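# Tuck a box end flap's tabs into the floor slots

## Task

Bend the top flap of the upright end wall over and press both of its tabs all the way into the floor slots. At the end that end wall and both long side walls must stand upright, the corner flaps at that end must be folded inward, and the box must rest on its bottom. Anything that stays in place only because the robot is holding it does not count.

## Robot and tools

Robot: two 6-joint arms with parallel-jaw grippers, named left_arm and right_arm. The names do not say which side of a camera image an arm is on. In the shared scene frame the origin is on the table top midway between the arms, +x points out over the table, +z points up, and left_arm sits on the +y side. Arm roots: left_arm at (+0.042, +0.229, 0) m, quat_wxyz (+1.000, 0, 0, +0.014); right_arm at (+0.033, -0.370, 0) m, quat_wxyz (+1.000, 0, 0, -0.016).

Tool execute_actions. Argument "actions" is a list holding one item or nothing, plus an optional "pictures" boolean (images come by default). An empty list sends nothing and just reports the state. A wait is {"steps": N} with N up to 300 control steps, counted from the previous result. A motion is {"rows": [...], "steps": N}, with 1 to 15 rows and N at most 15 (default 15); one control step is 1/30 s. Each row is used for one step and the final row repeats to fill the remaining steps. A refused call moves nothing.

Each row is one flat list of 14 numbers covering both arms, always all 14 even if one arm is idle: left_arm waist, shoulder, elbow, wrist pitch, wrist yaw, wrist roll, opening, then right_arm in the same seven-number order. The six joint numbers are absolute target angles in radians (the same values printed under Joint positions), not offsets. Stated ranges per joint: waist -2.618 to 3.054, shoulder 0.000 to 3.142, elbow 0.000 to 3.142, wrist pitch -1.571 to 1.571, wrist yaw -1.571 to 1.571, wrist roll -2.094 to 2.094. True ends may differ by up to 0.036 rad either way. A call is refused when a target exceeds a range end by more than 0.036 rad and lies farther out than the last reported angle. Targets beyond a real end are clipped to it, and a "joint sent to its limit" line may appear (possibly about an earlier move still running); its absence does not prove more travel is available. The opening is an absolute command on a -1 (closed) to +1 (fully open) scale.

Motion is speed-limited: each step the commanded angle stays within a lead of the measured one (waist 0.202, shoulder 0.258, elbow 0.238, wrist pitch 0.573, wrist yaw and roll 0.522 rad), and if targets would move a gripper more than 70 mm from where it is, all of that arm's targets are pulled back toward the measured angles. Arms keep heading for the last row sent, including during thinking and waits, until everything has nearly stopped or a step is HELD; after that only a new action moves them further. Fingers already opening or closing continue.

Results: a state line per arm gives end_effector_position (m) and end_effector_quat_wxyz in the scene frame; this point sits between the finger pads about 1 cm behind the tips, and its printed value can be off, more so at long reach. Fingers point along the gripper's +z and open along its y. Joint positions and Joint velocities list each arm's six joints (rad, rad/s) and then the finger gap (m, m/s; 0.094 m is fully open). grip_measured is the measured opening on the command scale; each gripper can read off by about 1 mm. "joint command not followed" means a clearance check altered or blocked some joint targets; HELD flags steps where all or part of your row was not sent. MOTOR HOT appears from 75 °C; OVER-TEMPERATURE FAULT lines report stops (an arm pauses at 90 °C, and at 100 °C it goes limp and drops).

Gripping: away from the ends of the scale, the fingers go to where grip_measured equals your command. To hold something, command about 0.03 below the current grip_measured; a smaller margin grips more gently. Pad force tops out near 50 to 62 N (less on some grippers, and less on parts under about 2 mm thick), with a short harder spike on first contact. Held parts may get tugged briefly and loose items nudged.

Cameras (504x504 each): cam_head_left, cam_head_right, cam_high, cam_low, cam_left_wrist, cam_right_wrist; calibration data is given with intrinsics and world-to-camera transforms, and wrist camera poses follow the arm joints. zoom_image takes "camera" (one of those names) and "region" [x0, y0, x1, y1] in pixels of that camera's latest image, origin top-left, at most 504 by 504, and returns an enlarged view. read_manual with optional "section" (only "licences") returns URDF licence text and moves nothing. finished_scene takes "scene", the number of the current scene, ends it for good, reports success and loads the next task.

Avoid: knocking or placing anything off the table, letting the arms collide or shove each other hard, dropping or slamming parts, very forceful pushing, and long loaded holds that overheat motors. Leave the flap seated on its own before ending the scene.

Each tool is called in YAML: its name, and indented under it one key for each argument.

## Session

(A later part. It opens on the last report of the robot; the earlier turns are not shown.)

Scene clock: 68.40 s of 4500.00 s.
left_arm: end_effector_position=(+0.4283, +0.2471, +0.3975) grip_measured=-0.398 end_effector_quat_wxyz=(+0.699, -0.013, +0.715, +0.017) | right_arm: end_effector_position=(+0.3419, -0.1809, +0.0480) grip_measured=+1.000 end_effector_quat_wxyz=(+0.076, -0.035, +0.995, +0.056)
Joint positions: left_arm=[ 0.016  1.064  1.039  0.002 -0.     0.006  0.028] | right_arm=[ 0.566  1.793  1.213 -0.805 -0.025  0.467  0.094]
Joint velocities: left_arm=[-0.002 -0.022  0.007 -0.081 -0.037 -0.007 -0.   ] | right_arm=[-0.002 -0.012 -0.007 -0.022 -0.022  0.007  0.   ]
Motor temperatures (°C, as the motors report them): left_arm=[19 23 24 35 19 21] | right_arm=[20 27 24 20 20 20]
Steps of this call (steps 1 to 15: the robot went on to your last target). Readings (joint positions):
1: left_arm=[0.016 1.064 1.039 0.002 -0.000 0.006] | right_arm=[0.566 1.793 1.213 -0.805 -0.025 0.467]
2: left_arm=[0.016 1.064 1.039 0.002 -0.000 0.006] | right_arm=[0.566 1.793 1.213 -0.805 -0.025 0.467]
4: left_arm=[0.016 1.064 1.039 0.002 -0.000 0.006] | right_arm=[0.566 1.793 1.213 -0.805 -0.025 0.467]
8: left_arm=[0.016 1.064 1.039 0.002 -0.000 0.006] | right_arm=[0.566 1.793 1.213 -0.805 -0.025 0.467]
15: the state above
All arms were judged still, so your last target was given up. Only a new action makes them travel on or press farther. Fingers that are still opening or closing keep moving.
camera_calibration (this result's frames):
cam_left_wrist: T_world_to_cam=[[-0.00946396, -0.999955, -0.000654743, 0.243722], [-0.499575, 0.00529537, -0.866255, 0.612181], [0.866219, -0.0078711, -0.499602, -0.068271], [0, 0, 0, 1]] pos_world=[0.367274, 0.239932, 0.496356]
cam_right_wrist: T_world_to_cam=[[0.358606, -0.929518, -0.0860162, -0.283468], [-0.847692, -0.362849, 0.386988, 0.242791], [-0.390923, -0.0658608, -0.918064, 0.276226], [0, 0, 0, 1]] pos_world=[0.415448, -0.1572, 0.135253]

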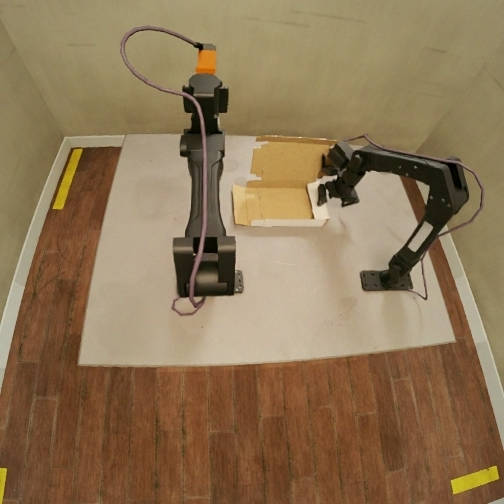

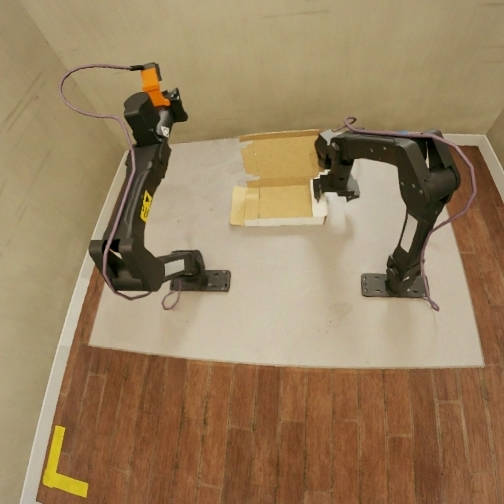

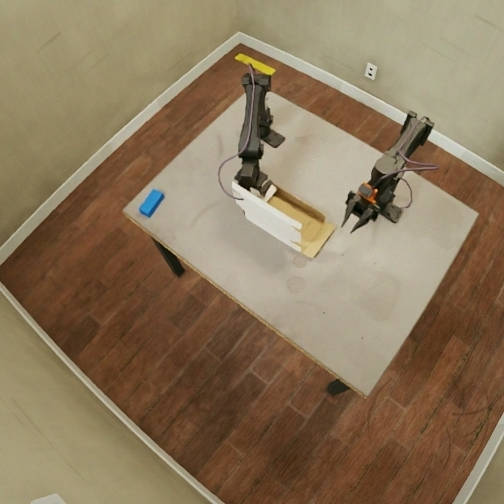

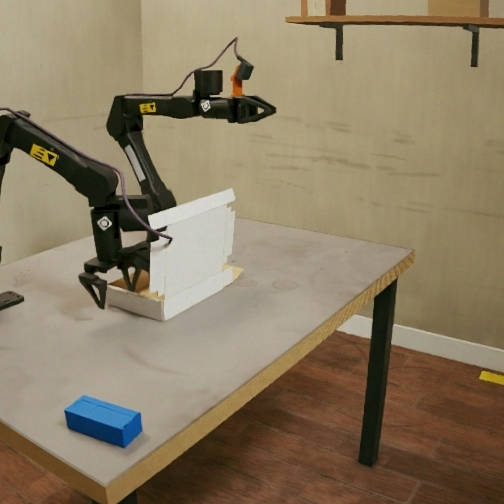

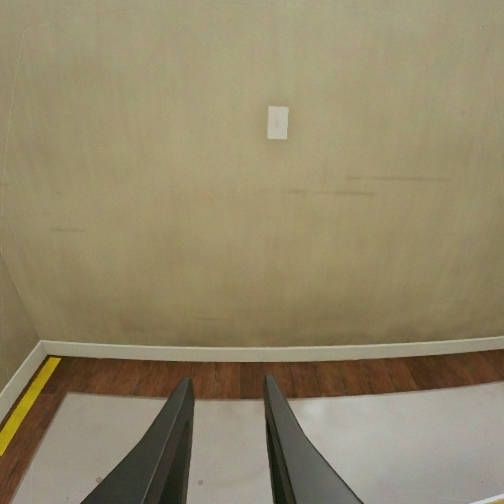

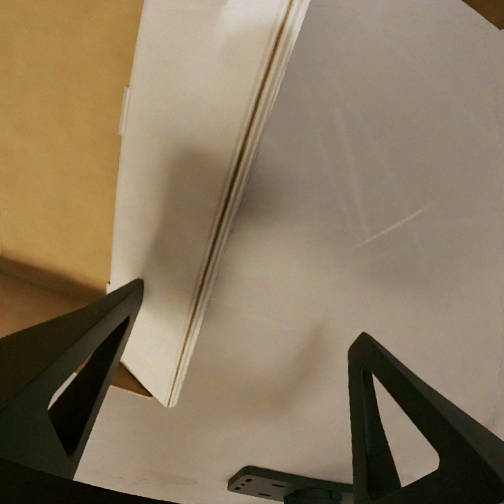

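Box dragged along, but the flap is dipping. Close gradually, as before.

execute_actions:
  actions:
    - {"rows":[[0.016,1.064,1.039,0,0,0,-0.4,0.57,1.83,1.15,-0.78,0,0.54,0.8],[0.016,1.064,1.039,0,0,0,-0.4,0.57,1.83,1.15,-0.78,0,0.54,0.6],[0.016,1.064,1.039,0,0,0,-0.4,0.57,1.83,1.15,-0.78,0,0.54,0.5],[0.016,1.064,1.039,0,0,0,-0.4,0.57,1.83,1.15,-0.78,0,0.54,0.4],[0.016,1.064,1.039,0,0,0,-0.4,0.57,1.83,1.15,-0.78,0,0.54,0.3],[0.016,1.064,1.039,0,0,0,-0.4,0.57,1.83,1.15,-0.78,0,0.54,0.2],[0.016,1.064,1.039,0,0,0,-0.4,0.57,1.83,1.15,-0.78,0,0.54,0.1],[0.016,1.064,1.039,0,0,0,-0.4,0.57,1.83,1.15,-0.78,0,0.54,0],[0.016,1.064,1.039,0,0,0,-0.4,0.57,1.83,1.15,-0.78,0,0.54,-0.1],[0.016,1.064,1.039,0,0,0,-0.4,0.57,1.83,1.15,-0.78,0,0.54,-0.2],[0.016,1.064,1.039,0,0,0,-0.4,0.57,1.83,1.15,-0.78,0,0.54,-0.3],[0.016,1.064,1.039,0,0,0,-0.4,0.57,1.83,1.15,-0.78,0,0.54,-0.4],[0.016,1.064,1.039,0,0,0,-0.4,0.57,1.83,1.15,-0.78,0,0.54,-0.5]]}
  pictures: false

execute_actions:
  actions:
    - {"rows":[[0.016,1.064,1.039,0,0,0,-0.4,0.57,1.81,1.18,-0.78,0,0.54,-0.85]]}
  pictures: false

execute_actions:
  actions:
    - {"rows":[[0.016,1.064,1.039,0,0,0,-0.4,0.57,1.81,1.18,-0.78,0,0.54,-0.92]]}

Scene clock: 85.90 s of 4500.00 s.
left_arm: end_effector_position=(+0.4283, +0.2471, +0.3975) grip_measured=-0.398 end_effector_quat_wxyz=(+0.699, -0.013, +0.715, +0.017) | right_arm: end_effector_position=(+0.3461, -0.1686, +0.0482) grip_measured=-0.493 end_effector_quat_wxyz=(+0.084, -0.008, +0.993, +0.085)
Joint positions: left_arm=[ 0.016  1.064  1.039  0.002 -0.     0.006  0.028] | right_arm=[ 0.572  1.793  1.203 -0.75  -0.061  0.531  0.024]
Joint velocities: left_arm=[-0.002  0.012 -0.002 -0.007 -0.022  0.11  -0.   ] | right_arm=[ 0.007 -0.007 -0.007  0.007 -0.081  0.037 -0.005]
Motor temperatures (°C, as the motors report them): left_arm=[19 23 24 36 19 21] | right_arm=[20 26 23 20 20 20]
Steps of this call (steps 1 to 90: nothing new was sent; then 14.00 s passed at rest; steps 91 to 105: all 15 steps of this action). Readings (joint positions):
91: left_arm=[0.016 1.064 1.039 0.002 -0.000 0.006] | right_arm=[0.566 1.793 1.210 -0.800 -0.029 0.476]
92: left_arm=[0.016 1.064 1.039 0.002 -0.000 0.006] | right_arm=[0.567 1.793 1.206 -0.790 -0.037 0.487]
94: left_arm=[0.016 1.064 1.039 0.002 -0.000 0.006] | right_arm=[0.570 1.793 1.203 -0.777 -0.052 0.504]
98: left_arm=[0.016 1.064 1.039 0.002 -0.000 0.006] | right_arm=[0.572 1.793 1.203 -0.762 -0.063 0.521]
105: the state above

Scene clock: 86.40 s of 4500.00 s.
left_arm: end_effector_position=(+0.4283, +0.2471, +0.3975) grip_measured=-0.398 end_effector_quat_wxyz=(+0.699, -0.013, +0.715, +0.017) | right_arm: end_effector_position=(+0.3468, -0.1768, +0.0471) grip_measured=-0.842 end_effector_quat_wxyz=(+0.088, -0.005, +0.994, +0.063)
Joint positions: left_arm=[ 0.016  1.064  1.039  0.002 -0.     0.006  0.028] | right_arm=[ 0.572  1.793  1.203 -0.765 -0.019  0.533  0.007]
Joint velocities: left_arm=[-0.007  0.012 -0.022 -0.007 -0.066  0.007 -0.001] | right_arm=[-0.002 -0.012  0.002 -0.022 -0.007 -0.022  0.   ]
Motor temperatures (°C, as the motors report them): left_arm=[19 23 24 36 19 21] | right_arm=[20 26 23 20 20 20]
Steps of this call (steps 1 to 15: all 15 steps of this action). Readings (joint positions):
1: left_arm=[0.016 1.064 1.039 0.002 -0.000 0.006] | right_arm=[0.572 1.793 1.203 -0.751 -0.058 0.531]
2: left_arm=[0.016 1.064 1.039 0.002 -0.000 0.006] | right_arm=[0.572 1.793 1.203 -0.754 -0.051 0.531]
4: left_arm=[0.016 1.064 1.039 0.002 -0.000 0.006] | right_arm=[0.572 1.793 1.203 -0.758 -0.038 0.532]
8: left_arm=[0.016 1.064 1.039 0.002 -0.000 0.006] | right_arm=[0.572 1.793 1.203 -0.764 -0.023 0.533]
15: the state above

Scene clock: 86.90 s of 4500.00 s.
left_arm: end_effector_position=(+0.4283, +0.2471, +0.3975) grip_measured=-0.398 end_effector_quat_wxyz=(+0.699, -0.013, +0.715, +0.017) | right_arm: end_effector_position=(+0.3463, -0.1797, +0.0467) grip_measured=-0.894 end_effector_quat_wxyz=(+0.088, -0.003, +0.995, +0.056)
Joint positions: left_arm=[ 0.016  1.064  1.039  0.002 -0.     0.006  0.028] | right_arm=[ 0.572  1.793  1.203 -0.773 -0.007  0.534  0.005]
Joint velocities: left_arm=[-0.007 -0.002  0.012  0.022 -0.007  0.066 -0.001] | right_arm=[-0.002  0.002 -0.012 -0.007 -0.022 -0.022  0.   ]
Motor temperatures (°C, as the motors report them): left_arm=[19 23 24 36 19 21] | right_arm=[20 26 23 20 20 20]
Steps of this call (steps 1 to 15: all 15 steps of this action). Readings (joint positions):
1: left_arm=[0.016 1.064 1.039 0.002 -0.000 0.006] | right_arm=[0.572 1.793 1.203 -0.765 -0.018 0.533]
2: left_arm=[0.016 1.064 1.039 0.002 -0.000 0.006] | right_arm=[0.572 1.793 1.203 -0.768 -0.013 0.533]
4: left_arm=[0.016 1.064 1.039 0.002 -0.000 0.006] | right_arm=[0.572 1.793 1.203 -0.771 -0.010 0.534]
8: left_arm=[0.016 1.064 1.039 0.002 -0.000 0.006] | right_arm=[0.572 1.793 1.203 -0.773 -0.007 0.534]
15: the state above
camera_calibration (this result's frames):
cam_left_wrist: T_world_to_cam=[[-0.00946396, -0.999955, -0.000654743, 0.243722], [-0.499575, 0.00529537, -0.866255, 0.612181], [0.866219, -0.0078711, -0.499602, -0.068271], [0, 0, 0, 1]] pos_world=[0.367274, 0.239932, 0.496356]
cam_right_wrist: T_world_to_cam=[[0.300041, -0.95012, -0.0851258, -0.267528], [-0.876959, -0.309849, 0.367337, 0.268105], [-0.375391, -0.0355645, -0.926184, 0.27725], [0, 0, 0, 1]] pos_world=[0.419464, -0.161252, 0.135526]

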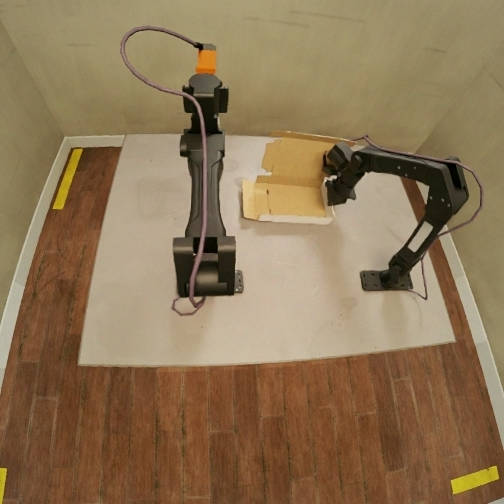

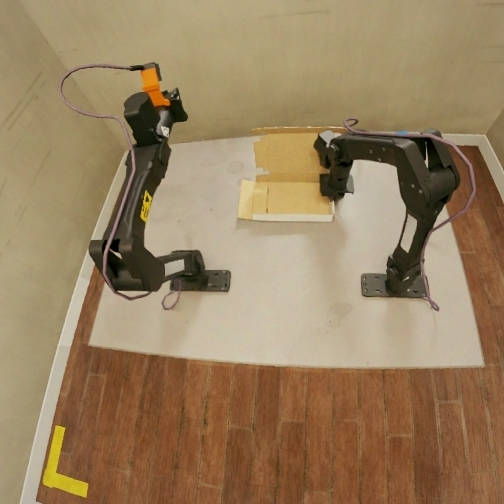

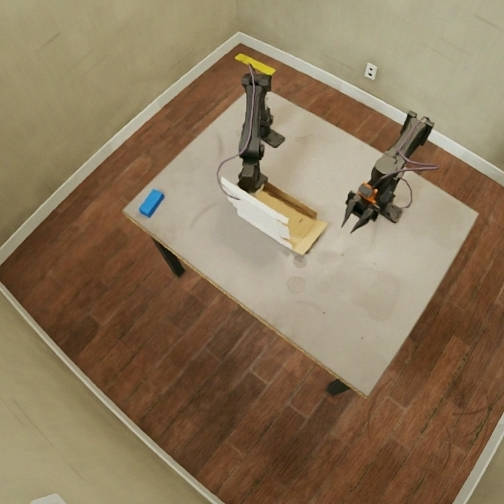

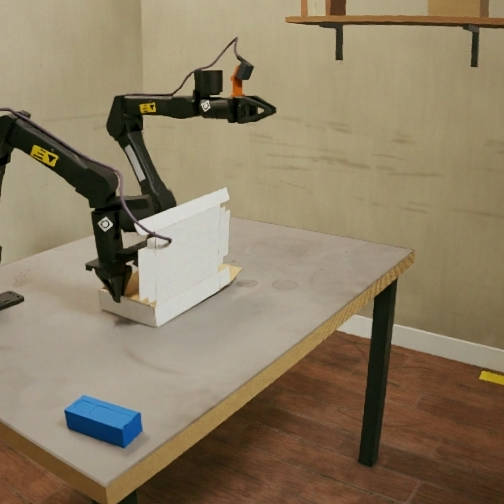

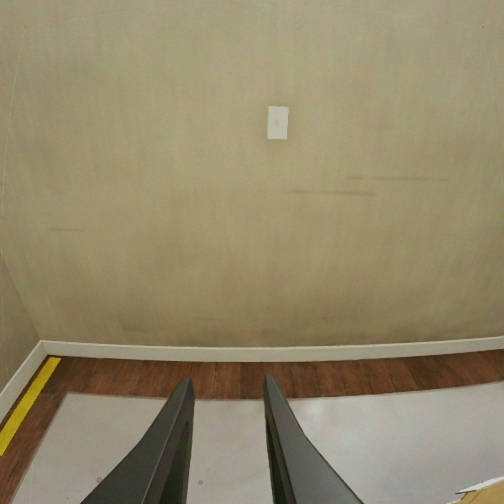

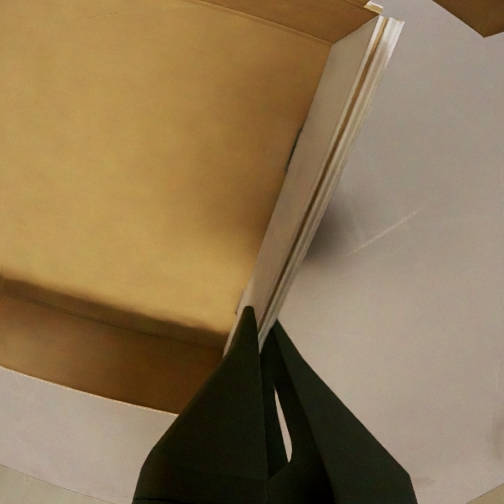

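Open slightly, go lower, squeeze again, then release and lift.

execute_actions:
  actions:
    - {"rows":[[0.016,1.064,1.039,0,0,0,-0.4,0.57,1.80,1.2,-0.78,0,0.54,-0.6]]}
  pictures: false

execute_actions:
  actions:
    - {"rows":[[0.016,1.064,1.039,0,0,0,-0.4,0.57,1.82,1.15,-0.75,0,0.54,-0.6]]}
  pictures: false

execute_actions:
  actions:
    - {"rows":[[0.016,1.064,1.039,0,0,0,-0.4,0.57,1.82,1.15,-0.75,0,0.54,-0.92]]}
  pictures: false

execute_actions:
  actions:
    - {"rows":[[0.016,1.064,1.039,0,0,0,-0.4,0.57,1.82,1.15,-0.75,0,0.54,0.2]]}
  pictures: false

execute_actions:
  actions:
    - {"rows":[[0.016,1.064,1.039,0,0,0,-0.4,0.57,1.72,1.48,-1.2,0,0.54,0.2]]}
  pictures: false

execute_actions:
  actions:
    - {"steps":30}

zoom_image:
  camera: "cam_head_left"
  region: [230, 120, 380, 250]

Scene clock: 97.97 s of 4500.00 s.
left_arm: end_effector_position=(+0.4283, +0.2471, +0.3975) grip_measured=-0.398 end_effector_quat_wxyz=(+0.699, -0.013, +0.715, +0.017) | right_arm: end_effector_position=(+0.3462, -0.1798, +0.0466) grip_measured=-0.602 end_effector_quat_wxyz=(+0.087, -0.003, +0.995, +0.056)
Joint positions: left_arm=[ 0.016  1.064  1.039  0.002 -0.     0.006  0.028] | right_arm=[ 0.572  1.793  1.203 -0.774 -0.007  0.535  0.019]
Joint velocities: left_arm=[-0.007 -0.007  0.007 -0.022  0.007 -0.095 -0.001] | right_arm=[ 0.017 -0.007 -0.007 -0.051  0.007 -0.022 -0.001]
Motor temperatures (°C, as the motors report them): left_arm=[19 23 24 36 19 21] | right_arm=[20 26 23 20 20 20]
Steps of this call (steps 1 to 15: the robot went on to your last target; steps 16 to 90: nothing new was sent; then 7.57 s passed at rest; steps 91 to 105: all 15 steps of this action). Readings (joint positions):
91: left_arm=[0.016 1.064 1.039 0.002 -0.000 0.006] | right_arm=[0.572 1.793 1.203 -0.773 -0.007 0.535]
92: left_arm=[0.016 1.064 1.039 0.002 -0.000 0.006] | right_arm=[0.572 1.793 1.203 -0.774 -0.007 0.535]
94: left_arm=[0.016 1.064 1.039 0.002 -0.000 0.006] | right_arm=[0.572 1.793 1.203 -0.774 -0.007 0.535]
98: left_arm=[0.016 1.064 1.039 0.002 -0.000 0.006] | right_arm=[0.572 1.793 1.203 -0.774 -0.007 0.535]
105: the state above

Scene clock: 98.47 s of 4500.00 s.
left_arm: end_effector_position=(+0.4283, +0.2471, +0.3975) grip_measured=-0.398 end_effector_quat_wxyz=(+0.699, -0.013, +0.715, +0.017) | right_arm: end_effector_position=(+0.3350, -0.1865, +0.0263) grip_measured=-0.602 end_effector_quat_wxyz=(+0.063, -0.003, +0.997, +0.041)
Joint positions: left_arm=[ 0.016  1.064  1.039  0.002 -0.     0.006  0.028] | right_arm=[ 0.572  1.821  1.162 -0.762 -0.007  0.535  0.019]
Joint velocities: left_arm=[-0.002 -0.007 -0.012  0.007 -0.022  0.007  0.   ] | right_arm=[ 0.007  0.002 -0.017  0.022  0.007  0.037  0.001]
Motor temperatures (°C, as the motors report them): left_arm=[19 23 24 36 19 21] | right_arm=[20 26 23 20 20 20]
Steps of this call (steps 1 to 15: all 15 steps of this action). Readings (joint positions):
1: left_arm=[0.016 1.064 1.039 0.002 -0.000 0.006] | right_arm=[0.572 1.793 1.199 -0.770 -0.007 0.535]
2: left_arm=[0.016 1.064 1.039 0.002 -0.000 0.006] | right_arm=[0.572 1.794 1.191 -0.764 -0.007 0.535]
4: left_arm=[0.016 1.064 1.039 0.002 -0.000 0.006] | right_arm=[0.572 1.803 1.176 -0.762 -0.007 0.535]
8: left_arm=[0.016 1.064 1.039 0.002 -0.000 0.006] | right_arm=[0.572 1.820 1.163 -0.762 -0.007 0.535]
15: the state above

Scene clock: 98.97 s of 4500.00 s.
left_arm: end_effector_position=(+0.4283, +0.2471, +0.3975) grip_measured=-0.398 end_effector_quat_wxyz=(+0.699, -0.013, +0.715, +0.017) | right_arm: end_effector_position=(+0.3355, -0.1871, +0.0264) grip_measured=-0.904 end_effector_quat_wxyz=(+0.064, -0.002, +0.997, +0.040)
Joint positions: left_arm=[ 0.016  1.064  1.039  0.002 -0.     0.006  0.028] | right_arm=[ 0.572  1.821  1.162 -0.761 -0.002  0.536  0.005]
Joint velocities: left_arm=[ 0.012 -0.002 -0.007  0.022  0.051  0.007 -0.001] | right_arm=[-0.002  0.002 -0.012 -0.007 -0.007 -0.007 -0.001]
Motor temperatures (°C, as the motors report them): left_arm=[19 23 24 36 19 21] | right_arm=[20 26 23 20 20 20]
Steps of this call (steps 1 to 15: all 15 steps of this action). Readings (joint positions):
1: left_arm=[0.016 1.064 1.039 0.002 -0.000 0.006] | right_arm=[0.572 1.821 1.162 -0.761 -0.007 0.535]
2: left_arm=[0.016 1.064 1.039 0.002 -0.000 0.006] | right_arm=[0.572 1.821 1.162 -0.761 -0.006 0.535]
4: left_arm=[0.016 1.064 1.039 0.002 -0.000 0.006] | right_arm=[0.572 1.821 1.162 -0.761 -0.004 0.536]
8: left_arm=[0.016 1.064 1.039 0.002 -0.000 0.006] | right_arm=[0.572 1.821 1.162 -0.761 -0.002 0.536]
15: the state above

Scene clock: 99.47 s of 4500.00 s.
left_arm: end_effector_position=(+0.4283, +0.2471, +0.3975) grip_measured=-0.398 end_effector_quat_wxyz=(+0.699, -0.013, +0.715, +0.017) | right_arm: end_effector_position=(+0.3355, -0.1871, +0.0264) grip_measured=+0.198 end_effector_quat_wxyz=(+0.064, -0.002, +0.997, +0.040)
Joint positions: left_arm=[ 0.016  1.064  1.039  0.002 -0.     0.006  0.028] | right_arm=[ 0.572  1.821  1.162 -0.761 -0.002  0.536  0.056]
Joint velocities: left_arm=[-0.002 -0.027  0.007  0.037  0.022  0.051  0.   ] | right_arm=[-0.012  0.012  0.012  0.007 -0.022  0.022  0.001]
Motor temperatures (°C, as the motors report them): left_arm=[19 23 24 37 19 21] | right_arm=[20 26 23 20 20 20]
Steps of this call (steps 1 to 15: all 15 steps of this action). Readings (joint positions):
1: left_arm=[0.016 1.064 1.039 0.002 -0.000 0.006] | right_arm=[0.572 1.821 1.162 -0.761 -0.002 0.536]
2: left_arm=[0.016 1.064 1.039 0.002 -0.000 0.006] | right_arm=[0.572 1.821 1.162 -0.761 -0.002 0.536]
4: left_arm=[0.016 1.064 1.039 0.002 -0.000 0.006] | right_arm=[0.572 1.821 1.162 -0.761 -0.002 0.536]
8: left_arm=[0.016 1.064 1.039 0.002 -0.000 0.006] | right_arm=[0.572 1.821 1.162 -0.761 -0.002 0.536]
15: the state above

Scene clock: 99.97 s of 4500.00 s.
left_arm: end_effector_position=(+0.4283, +0.2471, +0.3975) grip_measured=-0.398 end_effector_quat_wxyz=(+0.699, -0.013, +0.715, +0.017) | right_arm: end_effector_position=(+0.3303, -0.1902, +0.1310) grip_measured=+0.198 end_effector_quat_wxyz=(+0.062, -0.002, +0.997, +0.039)
Joint positions: left_arm=[ 0.016  1.064  1.039  0.002 -0.     0.006  0.028] | right_arm=[ 0.572  1.718  1.466 -1.172 -0.002  0.536  0.056]
Joint velocities: left_arm=[ 0.007  0.002 -0.007 -0.051 -0.007 -0.022 -0.001] | right_arm=[ 0.022  0.002 -0.002 -0.139 -0.095 -0.051 -0.   ]
Motor temperatures (°C, as the motors report them): left_arm=[19 23 24 37 19 21] | right_arm=[20 26 23 20 20 20]
Steps of this call (steps 1 to 15: all 15 steps of this action). Readings (joint positions):
1: left_arm=[0.016 1.064 1.039 0.002 -0.000 0.006] | right_arm=[0.572 1.821 1.184 -0.803 -0.002 0.536]
2: left_arm=[0.016 1.064 1.039 0.002 -0.000 0.006] | right_arm=[0.572 1.822 1.225 -0.878 -0.002 0.536]
4: left_arm=[0.016 1.064 1.039 0.002 -0.000 0.006] | right_arm=[0.572 1.805 1.321 -0.981 -0.002 0.536]
8: left_arm=[0.016 1.064 1.039 0.002 -0.000 0.006] | right_arm=[0.572 1.738 1.455 -1.084 -0.002 0.536]
15: the state above

Scene clock: 100.97 s of 4500.00 s.
left_arm: end_effector_position=(+0.4283, +0.2471, +0.3975) grip_measured=-0.398 end_effector_quat_wxyz=(+0.699, -0.013, +0.715, +0.017) | right_arm: end_effector_position=(+0.3259, -0.1928, +0.1303) grip_measured=+0.198 end_effector_quat_wxyz=(+0.053, -0.002, +0.998, +0.033)
Joint positions: left_arm=[ 0.016  1.064  1.039  0.002 -0.     0.006  0.028] | right_arm=[ 0.572  1.718  1.466 -1.193 -0.002  0.536  0.056]
Joint velocities: left_arm=[-0.002 -0.002  0.017  0.051 -0.095 -0.007  0.001] | right_arm=[ 0.002 -0.012 -0.012  0.037 -0.066  0.007  0.   ]
Motor temperatures (°C, as the motors report them): left_arm=[19 23 24 37 19 21] | right_arm=[20 26 23 20 20 20]
Steps of this call (steps 1 to 30: the robot went on to your last target). Readings (joint positions):
1: left_arm=[0.016 1.064 1.039 0.002 -0.000 0.006] | right_arm=[0.572 1.718 1.466 -1.177 -0.002 0.536]
2: left_arm=[0.016 1.064 1.039 0.002 -0.000 0.006] | right_arm=[0.572 1.718 1.466 -1.180 -0.002 0.536]
4: left_arm=[0.016 1.064 1.039 0.002 -0.000 0.006] | right_arm=[0.572 1.718 1.466 -1.185 -0.002 0.536]
8: left_arm=[0.016 1.064 1.039 0.002 -0.000 0.006] | right_arm=[0.572 1.718 1.466 -1.190 -0.002 0.536]
30: the state above
All arms were judged still, so your last target was given up. Only a new action makes them travel on or press farther. Fingers that are still opening or closing keep moving.
camera_calibration (this result's frames):
cam_left_wrist: T_world_to_cam=[[-0.00946396, -0.999955, -0.000654743, 0.243722], [-0.499575, 0.00529537, -0.866255, 0.612181], [0.866219, -0.0078711, -0.499602, -0.068271], [0, 0, 0, 1]] pos_world=[0.367274, 0.239932, 0.496356]
cam_right_wrist: T_world_to_cam=[[0.292547, -0.954232, -0.0621016, -0.268094], [-0.850108, -0.289263, 0.44005, 0.201153], [-0.437874, -0.0759422, -0.895823, 0.355178], [0, 0, 0, 1]] pos_world=[0.404955, -0.170665, 0.21301]

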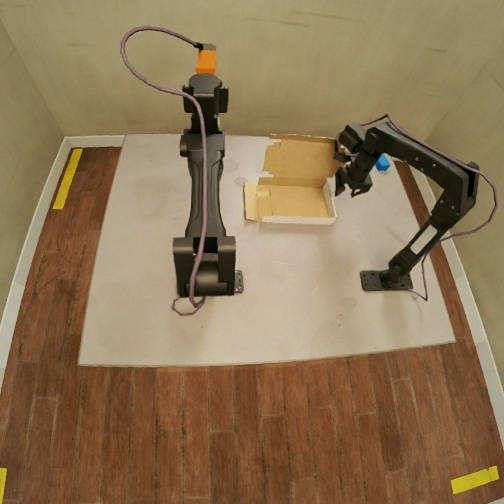

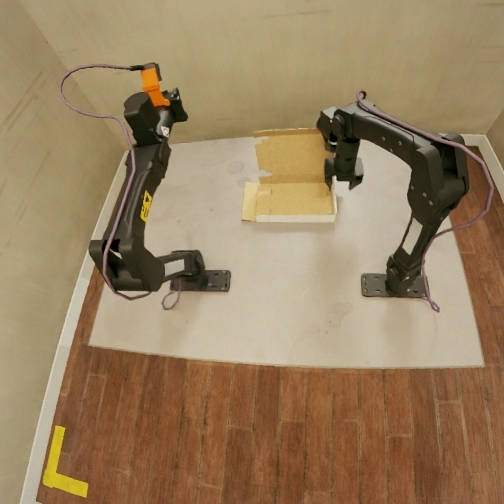

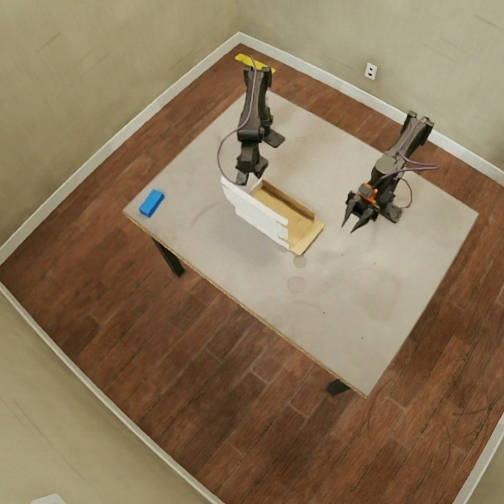

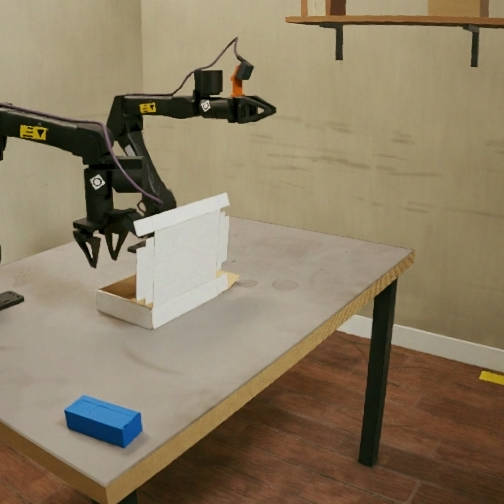

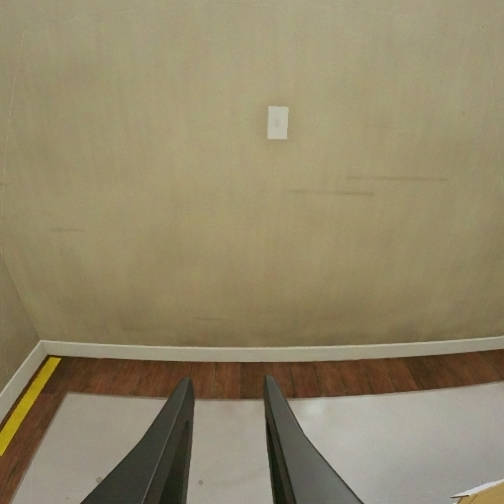

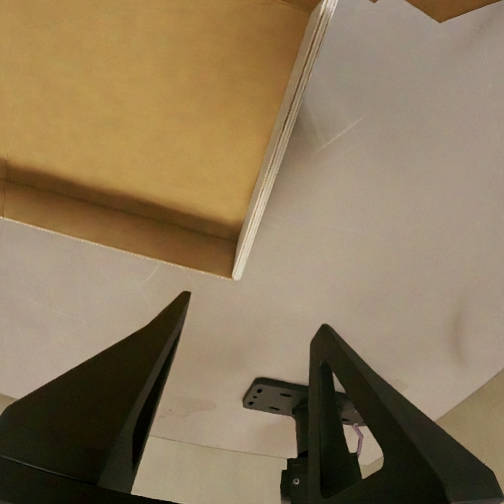

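Region (230, 120, 380, 250) of cam_head_left's 504x504 image, scaled by 3.360, with more detail than that image has; it fills the top 437 rows of this view, and the rest is white.

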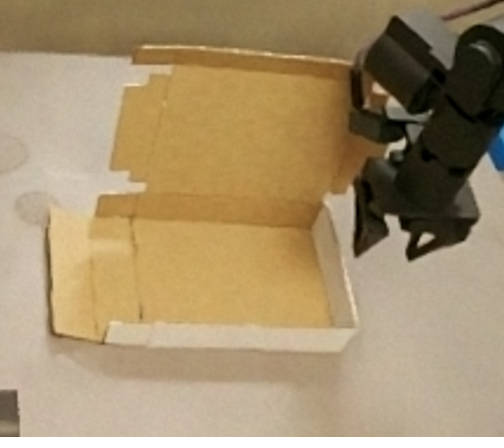

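finished_scene:
  scene: 2

The scene is finished: the task was done.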